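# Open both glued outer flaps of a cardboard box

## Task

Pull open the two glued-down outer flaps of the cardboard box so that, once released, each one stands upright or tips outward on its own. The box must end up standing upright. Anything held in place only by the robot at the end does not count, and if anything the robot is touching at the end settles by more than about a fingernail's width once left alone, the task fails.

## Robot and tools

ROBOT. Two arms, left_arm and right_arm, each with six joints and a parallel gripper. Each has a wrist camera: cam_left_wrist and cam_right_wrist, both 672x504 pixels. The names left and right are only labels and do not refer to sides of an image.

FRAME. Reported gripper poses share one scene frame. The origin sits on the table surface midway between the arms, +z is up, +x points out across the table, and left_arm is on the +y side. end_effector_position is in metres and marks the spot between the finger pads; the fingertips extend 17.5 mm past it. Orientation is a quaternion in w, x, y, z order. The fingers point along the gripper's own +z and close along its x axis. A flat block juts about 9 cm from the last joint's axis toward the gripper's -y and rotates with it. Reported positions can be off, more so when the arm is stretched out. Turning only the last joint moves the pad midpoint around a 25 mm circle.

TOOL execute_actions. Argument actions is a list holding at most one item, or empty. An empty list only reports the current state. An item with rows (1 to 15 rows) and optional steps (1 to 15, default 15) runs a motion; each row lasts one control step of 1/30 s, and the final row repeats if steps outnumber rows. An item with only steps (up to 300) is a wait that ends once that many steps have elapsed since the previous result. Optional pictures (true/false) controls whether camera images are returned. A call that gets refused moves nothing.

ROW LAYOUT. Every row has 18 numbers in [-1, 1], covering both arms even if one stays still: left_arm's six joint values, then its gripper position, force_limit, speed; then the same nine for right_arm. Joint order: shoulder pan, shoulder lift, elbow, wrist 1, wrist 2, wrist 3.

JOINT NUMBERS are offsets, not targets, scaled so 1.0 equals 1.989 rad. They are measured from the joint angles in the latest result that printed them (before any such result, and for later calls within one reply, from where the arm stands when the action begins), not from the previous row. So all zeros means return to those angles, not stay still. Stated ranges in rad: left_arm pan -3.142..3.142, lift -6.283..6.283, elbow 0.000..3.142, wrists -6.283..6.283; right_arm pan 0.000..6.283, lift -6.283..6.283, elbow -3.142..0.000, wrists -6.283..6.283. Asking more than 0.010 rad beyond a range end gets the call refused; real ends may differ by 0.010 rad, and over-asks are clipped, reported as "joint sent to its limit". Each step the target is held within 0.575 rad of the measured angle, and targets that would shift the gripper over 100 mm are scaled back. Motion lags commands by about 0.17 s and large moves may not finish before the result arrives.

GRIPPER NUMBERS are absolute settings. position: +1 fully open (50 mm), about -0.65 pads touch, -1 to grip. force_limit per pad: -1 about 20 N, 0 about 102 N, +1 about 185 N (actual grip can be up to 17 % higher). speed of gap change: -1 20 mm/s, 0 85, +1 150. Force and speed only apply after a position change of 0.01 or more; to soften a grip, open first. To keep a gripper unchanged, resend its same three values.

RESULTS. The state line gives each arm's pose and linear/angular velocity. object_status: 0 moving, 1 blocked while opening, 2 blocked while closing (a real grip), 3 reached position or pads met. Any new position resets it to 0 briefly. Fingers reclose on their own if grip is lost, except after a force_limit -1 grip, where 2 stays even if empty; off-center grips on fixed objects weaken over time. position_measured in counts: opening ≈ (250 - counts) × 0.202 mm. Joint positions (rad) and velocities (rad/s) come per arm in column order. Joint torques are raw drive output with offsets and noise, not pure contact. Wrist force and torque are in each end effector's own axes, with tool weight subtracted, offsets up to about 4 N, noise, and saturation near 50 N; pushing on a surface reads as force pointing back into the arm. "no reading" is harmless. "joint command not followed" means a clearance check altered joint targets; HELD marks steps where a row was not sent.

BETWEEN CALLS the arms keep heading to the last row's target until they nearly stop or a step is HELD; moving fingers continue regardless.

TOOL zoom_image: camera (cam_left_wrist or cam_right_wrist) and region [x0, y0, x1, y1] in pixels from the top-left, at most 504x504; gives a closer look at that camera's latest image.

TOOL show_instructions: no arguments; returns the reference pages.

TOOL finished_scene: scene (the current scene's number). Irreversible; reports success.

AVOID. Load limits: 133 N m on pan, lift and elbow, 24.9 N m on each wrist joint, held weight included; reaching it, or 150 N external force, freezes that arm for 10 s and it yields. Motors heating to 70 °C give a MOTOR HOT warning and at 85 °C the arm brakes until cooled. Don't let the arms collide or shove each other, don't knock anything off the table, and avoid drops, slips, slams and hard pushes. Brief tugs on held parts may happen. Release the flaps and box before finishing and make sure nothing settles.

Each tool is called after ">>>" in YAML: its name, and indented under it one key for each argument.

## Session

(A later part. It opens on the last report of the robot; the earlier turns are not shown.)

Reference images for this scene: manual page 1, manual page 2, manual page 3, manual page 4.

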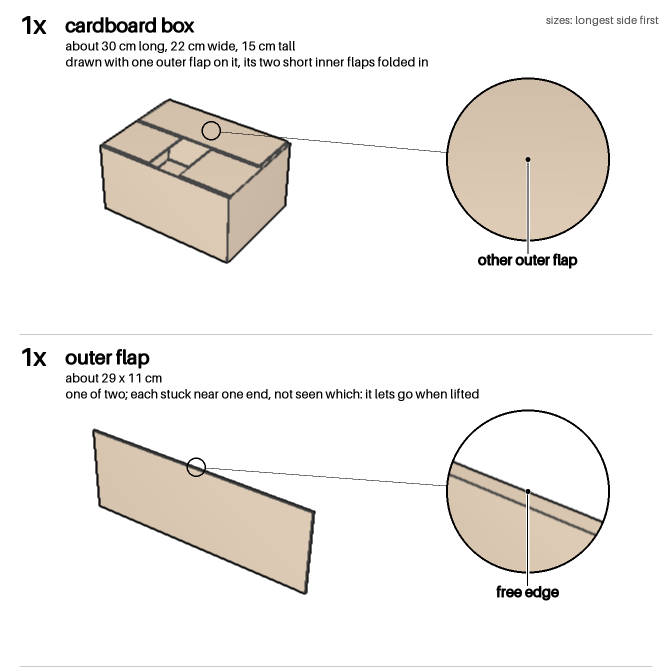

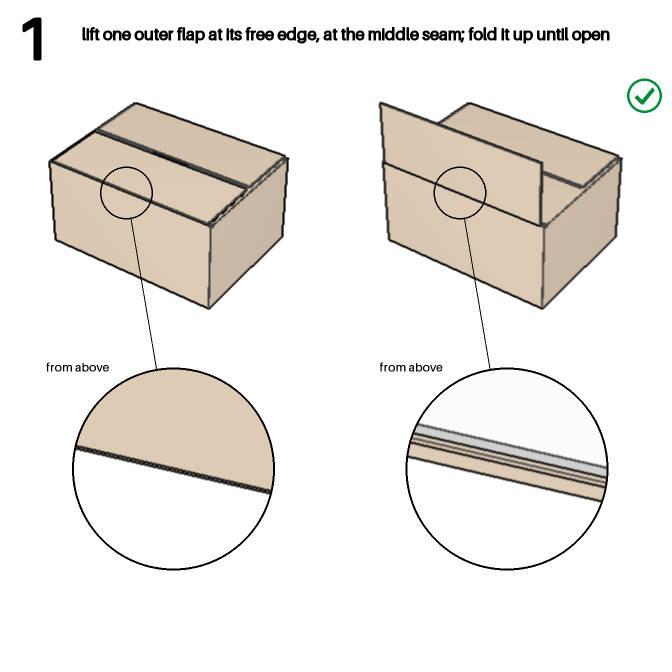

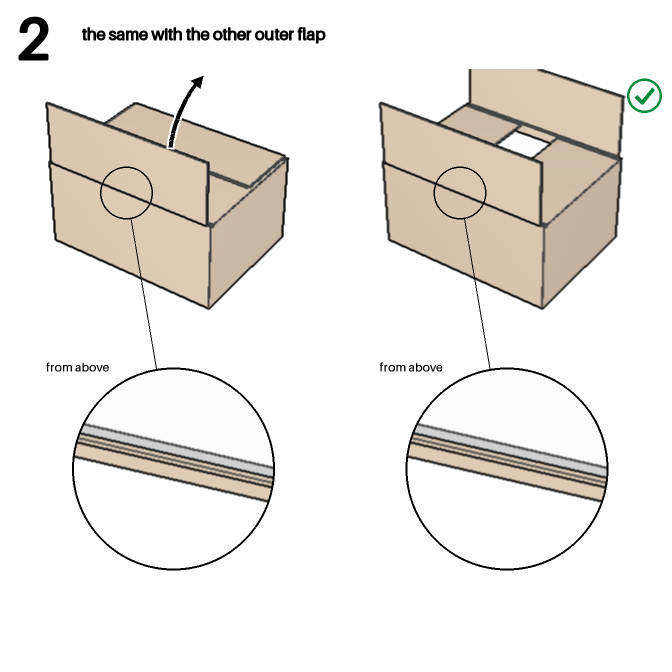

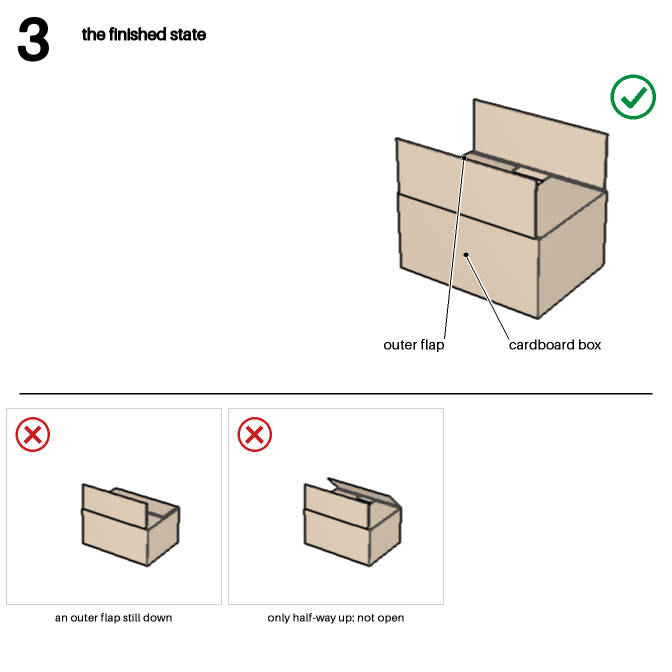

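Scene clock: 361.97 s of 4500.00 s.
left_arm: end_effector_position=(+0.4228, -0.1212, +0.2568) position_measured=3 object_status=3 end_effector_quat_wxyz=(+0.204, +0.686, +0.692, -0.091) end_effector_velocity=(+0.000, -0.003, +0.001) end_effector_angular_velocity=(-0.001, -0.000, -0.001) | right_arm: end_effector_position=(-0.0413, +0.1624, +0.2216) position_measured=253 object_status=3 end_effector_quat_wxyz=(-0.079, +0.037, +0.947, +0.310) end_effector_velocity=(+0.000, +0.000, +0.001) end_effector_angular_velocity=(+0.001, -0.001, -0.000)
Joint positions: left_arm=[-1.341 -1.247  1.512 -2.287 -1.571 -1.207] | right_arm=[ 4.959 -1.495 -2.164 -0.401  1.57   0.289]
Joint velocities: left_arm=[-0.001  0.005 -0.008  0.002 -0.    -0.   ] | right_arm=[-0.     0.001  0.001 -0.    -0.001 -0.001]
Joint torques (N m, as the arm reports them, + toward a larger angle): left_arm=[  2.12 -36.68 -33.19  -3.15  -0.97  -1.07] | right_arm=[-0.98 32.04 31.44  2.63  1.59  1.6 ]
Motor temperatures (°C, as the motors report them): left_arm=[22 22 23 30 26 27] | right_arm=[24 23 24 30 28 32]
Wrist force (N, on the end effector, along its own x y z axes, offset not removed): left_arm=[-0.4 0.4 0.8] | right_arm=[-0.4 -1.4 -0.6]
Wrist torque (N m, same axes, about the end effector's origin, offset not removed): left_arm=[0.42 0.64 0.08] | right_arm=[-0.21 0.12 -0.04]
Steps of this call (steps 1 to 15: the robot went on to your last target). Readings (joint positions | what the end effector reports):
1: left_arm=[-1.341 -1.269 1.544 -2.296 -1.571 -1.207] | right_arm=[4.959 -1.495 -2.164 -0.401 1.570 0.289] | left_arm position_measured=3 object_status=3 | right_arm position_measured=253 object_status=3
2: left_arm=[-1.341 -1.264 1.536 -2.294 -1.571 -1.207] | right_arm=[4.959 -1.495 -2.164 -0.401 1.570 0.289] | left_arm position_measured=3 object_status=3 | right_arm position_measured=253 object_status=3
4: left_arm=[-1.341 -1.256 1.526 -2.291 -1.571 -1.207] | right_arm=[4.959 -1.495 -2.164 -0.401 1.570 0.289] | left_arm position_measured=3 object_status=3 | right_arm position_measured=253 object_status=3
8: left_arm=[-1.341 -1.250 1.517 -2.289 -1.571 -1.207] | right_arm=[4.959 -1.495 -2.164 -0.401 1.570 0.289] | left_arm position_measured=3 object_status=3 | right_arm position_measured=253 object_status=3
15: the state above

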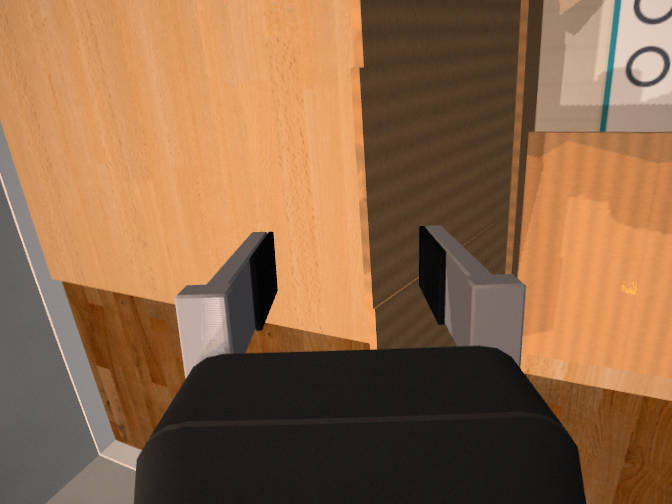

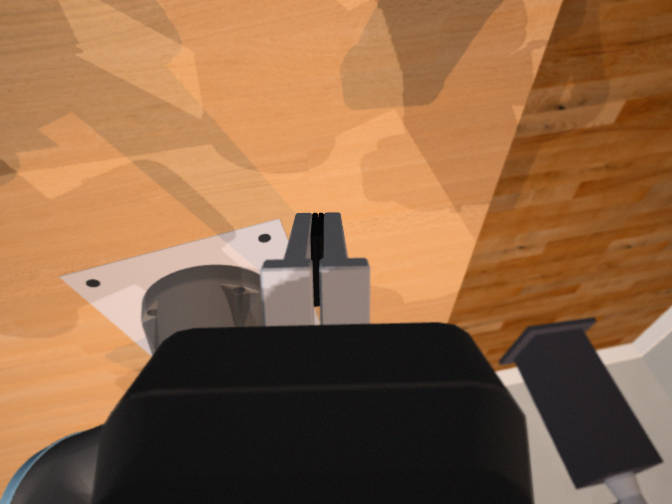

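>>> execute_actions:
  actions:
    - {"rows":[[0,-0.01,-0.033,0.043,0,0,1,0,0,0,0,0,0,0,0,-1,0,0],[0,-0.01,-0.033,0.043,0,0,1,0,0,0,0,0,0,0,0,-1,0,0],[0,-0.01,-0.033,0.043,0,0,1,0,0,0,0,0,0,0,0,-1,0,0],[0,-0.01,-0.033,0.043,0,0,1,0,0,0,0,0,0,0,0,-1,0,0],[0,-0.01,-0.033,0.043,0,0,1,0,0,0,0,0,0,0,0,-1,0,0],[0,-0.017,-0.0685,0.0855,0,0,1,0,0,0,0,0,0,0,0,-1,0,0]],"steps":15}
  pictures: false

>>> execute_actions:
  actions:
    - {"steps":15}

Scene clock: 371.07 s of 4500.00 s.
left_arm: end_effector_position=(+0.4223, -0.1201, +0.3209) position_measured=3 object_status=3 end_effector_quat_wxyz=(+0.205, +0.686, +0.692, -0.091) end_effector_velocity=(-0.001, +0.004, +0.044) end_effector_angular_velocity=(+0.005, +0.002, +0.001) | right_arm: end_effector_position=(-0.0413, +0.1624, +0.2216) position_measured=253 object_status=3 end_effector_quat_wxyz=(-0.079, +0.037, +0.947, +0.310) end_effector_velocity=(+0.000, -0.000, +0.000) end_effector_angular_velocity=(-0.000, +0.002, -0.003)
Joint positions: left_arm=[-1.341 -1.278  1.388 -2.132 -1.571 -1.207] | right_arm=[ 4.959 -1.495 -2.164 -0.401  1.57   0.289]
Joint velocities: left_arm=[ 0.001 -0.018 -0.09   0.114  0.     0.001] | right_arm=[-0.     0.001 -0.001 -0.    -0.     0.004]
Joint torques (N m, as the arm reports them, + toward a larger angle): left_arm=[  2.51 -49.01 -31.35  -2.3   -1.03  -1.09] | right_arm=[-5.83 30.57 31.09  2.4   1.49  1.28]
Motor temperatures (°C, as the motors report them): left_arm=[22 22 23 30 26 27] | right_arm=[24 23 24 30 28 32]
Wrist force (N, on the end effector, along its own x y z axes, offset not removed): left_arm=[2.8 -1.4 5.1] | right_arm=[0.3 -2.2 -1.1]
Wrist torque (N m, same axes, about the end effector's origin, offset not removed): left_arm=[0.00 -0.59 0.13] | right_arm=[-0.27 -0.10 -0.17]
Steps of this call (steps 1 to 15: the robot went on to your last target; steps 16 to 90: nothing new was sent; then 5.60 s passed at rest; steps 91 to 105: all 15 steps of this action). Readings (joint positions | what the end effector reports):
91: left_arm=[-1.341 -1.246 1.511 -2.287 -1.571 -1.207] | right_arm=[4.959 -1.495 -2.164 -0.401 1.570 0.289] | left_arm position_measured=3 object_status=3 | right_arm position_measured=253 object_status=3
92: left_arm=[-1.341 -1.247 1.508 -2.284 -1.571 -1.207] | right_arm=[4.959 -1.495 -2.164 -0.401 1.570 0.289] | left_arm position_measured=3 object_status=3 | right_arm position_measured=253 object_status=3
94: left_arm=[-1.341 -1.254 1.487 -2.257 -1.571 -1.207] | right_arm=[4.959 -1.495 -2.164 -0.401 1.570 0.289] | left_arm position_measured=3 object_status=3 | right_arm position_measured=253 object_status=3
98: left_arm=[-1.341 -1.266 1.447 -2.206 -1.571 -1.207] | right_arm=[4.959 -1.495 -2.164 -0.401 1.570 0.289] | left_arm position_measured=3 object_status=3 | right_arm position_measured=253 object_status=3
105: the state above

Scene clock: 371.57 s of 4500.00 s.
left_arm: end_effector_position=(+0.4221, -0.1196, +0.3265) position_measured=3 object_status=3 end_effector_quat_wxyz=(+0.204, +0.686, +0.692, -0.091) end_effector_velocity=(-0.000, -0.000, +0.001) end_effector_angular_velocity=(-0.000, -0.001, -0.002) | right_arm: end_effector_position=(-0.0413, +0.1624, +0.2216) position_measured=253 object_status=3 end_effector_quat_wxyz=(-0.079, +0.037, +0.947, +0.310) end_effector_velocity=(-0.000, +0.000, -0.000) end_effector_angular_velocity=(-0.001, +0.000, -0.000)
Joint positions: left_arm=[-1.341 -1.28   1.376 -2.118 -1.571 -1.207] | right_arm=[ 4.959 -1.495 -2.164 -0.401  1.57   0.289]
Joint velocities: left_arm=[-0.    -0.    -0.002  0.002 -0.     0.001] | right_arm=[-0.    -0.001  0.001 -0.     0.     0.   ]
Joint torques (N m, as the arm reports them, + toward a larger angle): left_arm=[  1.74 -49.54 -32.92  -2.45  -1.    -1.12] | right_arm=[-0.65 30.51 30.52  2.41  1.49  1.51]
Motor temperatures (°C, as the motors report them): left_arm=[22 22 23 30 26 27] | right_arm=[24 23 24 30 28 32]
Wrist force (N, on the end effector, along its own x y z axes, offset not removed): left_arm=[1.9 -2.6 2.6] | right_arm=[-0.8 -2.7 -1.9]
Wrist torque (N m, same axes, about the end effector's origin, offset not removed): left_arm=[-0.33 -0.28 -0.03] | right_arm=[-0.46 0.27 -0.10]
Steps of this call (steps 1 to 15: the robot went on to your last target). Readings (joint positions | what the end effector reports):
1: left_arm=[-1.341 -1.279 1.385 -2.129 -1.571 -1.207] | right_arm=[4.959 -1.495 -2.164 -0.401 1.570 0.289] | left_arm position_measured=3 object_status=3 | right_arm position_measured=253 object_status=3
2: left_arm=[-1.341 -1.279 1.383 -2.126 -1.571 -1.207] | right_arm=[4.959 -1.495 -2.164 -0.401 1.570 0.289] | left_arm position_measured=3 object_status=3 | right_arm position_measured=253 object_status=3
4: left_arm=[-1.341 -1.280 1.380 -2.123 -1.571 -1.207] | right_arm=[4.959 -1.495 -2.164 -0.401 1.570 0.289] | left_arm position_measured=3 object_status=3 | right_arm position_measured=253 object_status=3
8: left_arm=[-1.341 -1.280 1.377 -2.119 -1.571 -1.207] | right_arm=[4.959 -1.495 -2.164 -0.401 1.570 0.289] | left_arm position_measured=3 object_status=3 | right_arm position_measured=253 object_status=3
15: the state above

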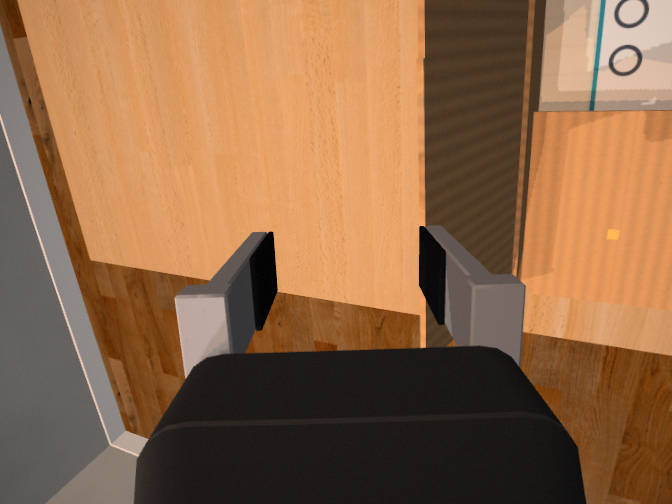

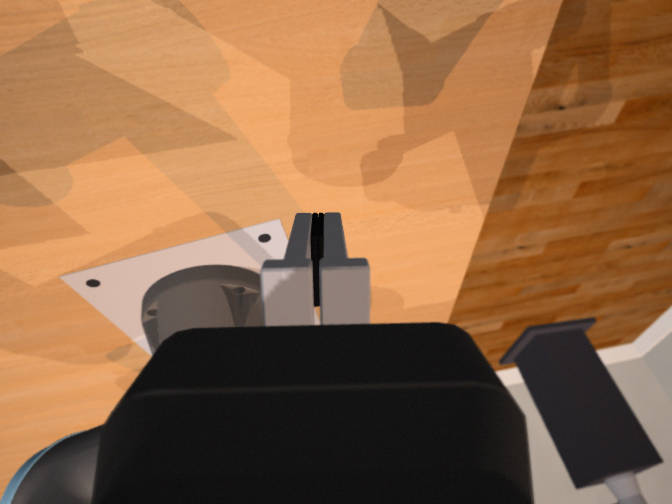

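>>> finished_scene:
  scene: 2

The scene is finished: the task was done.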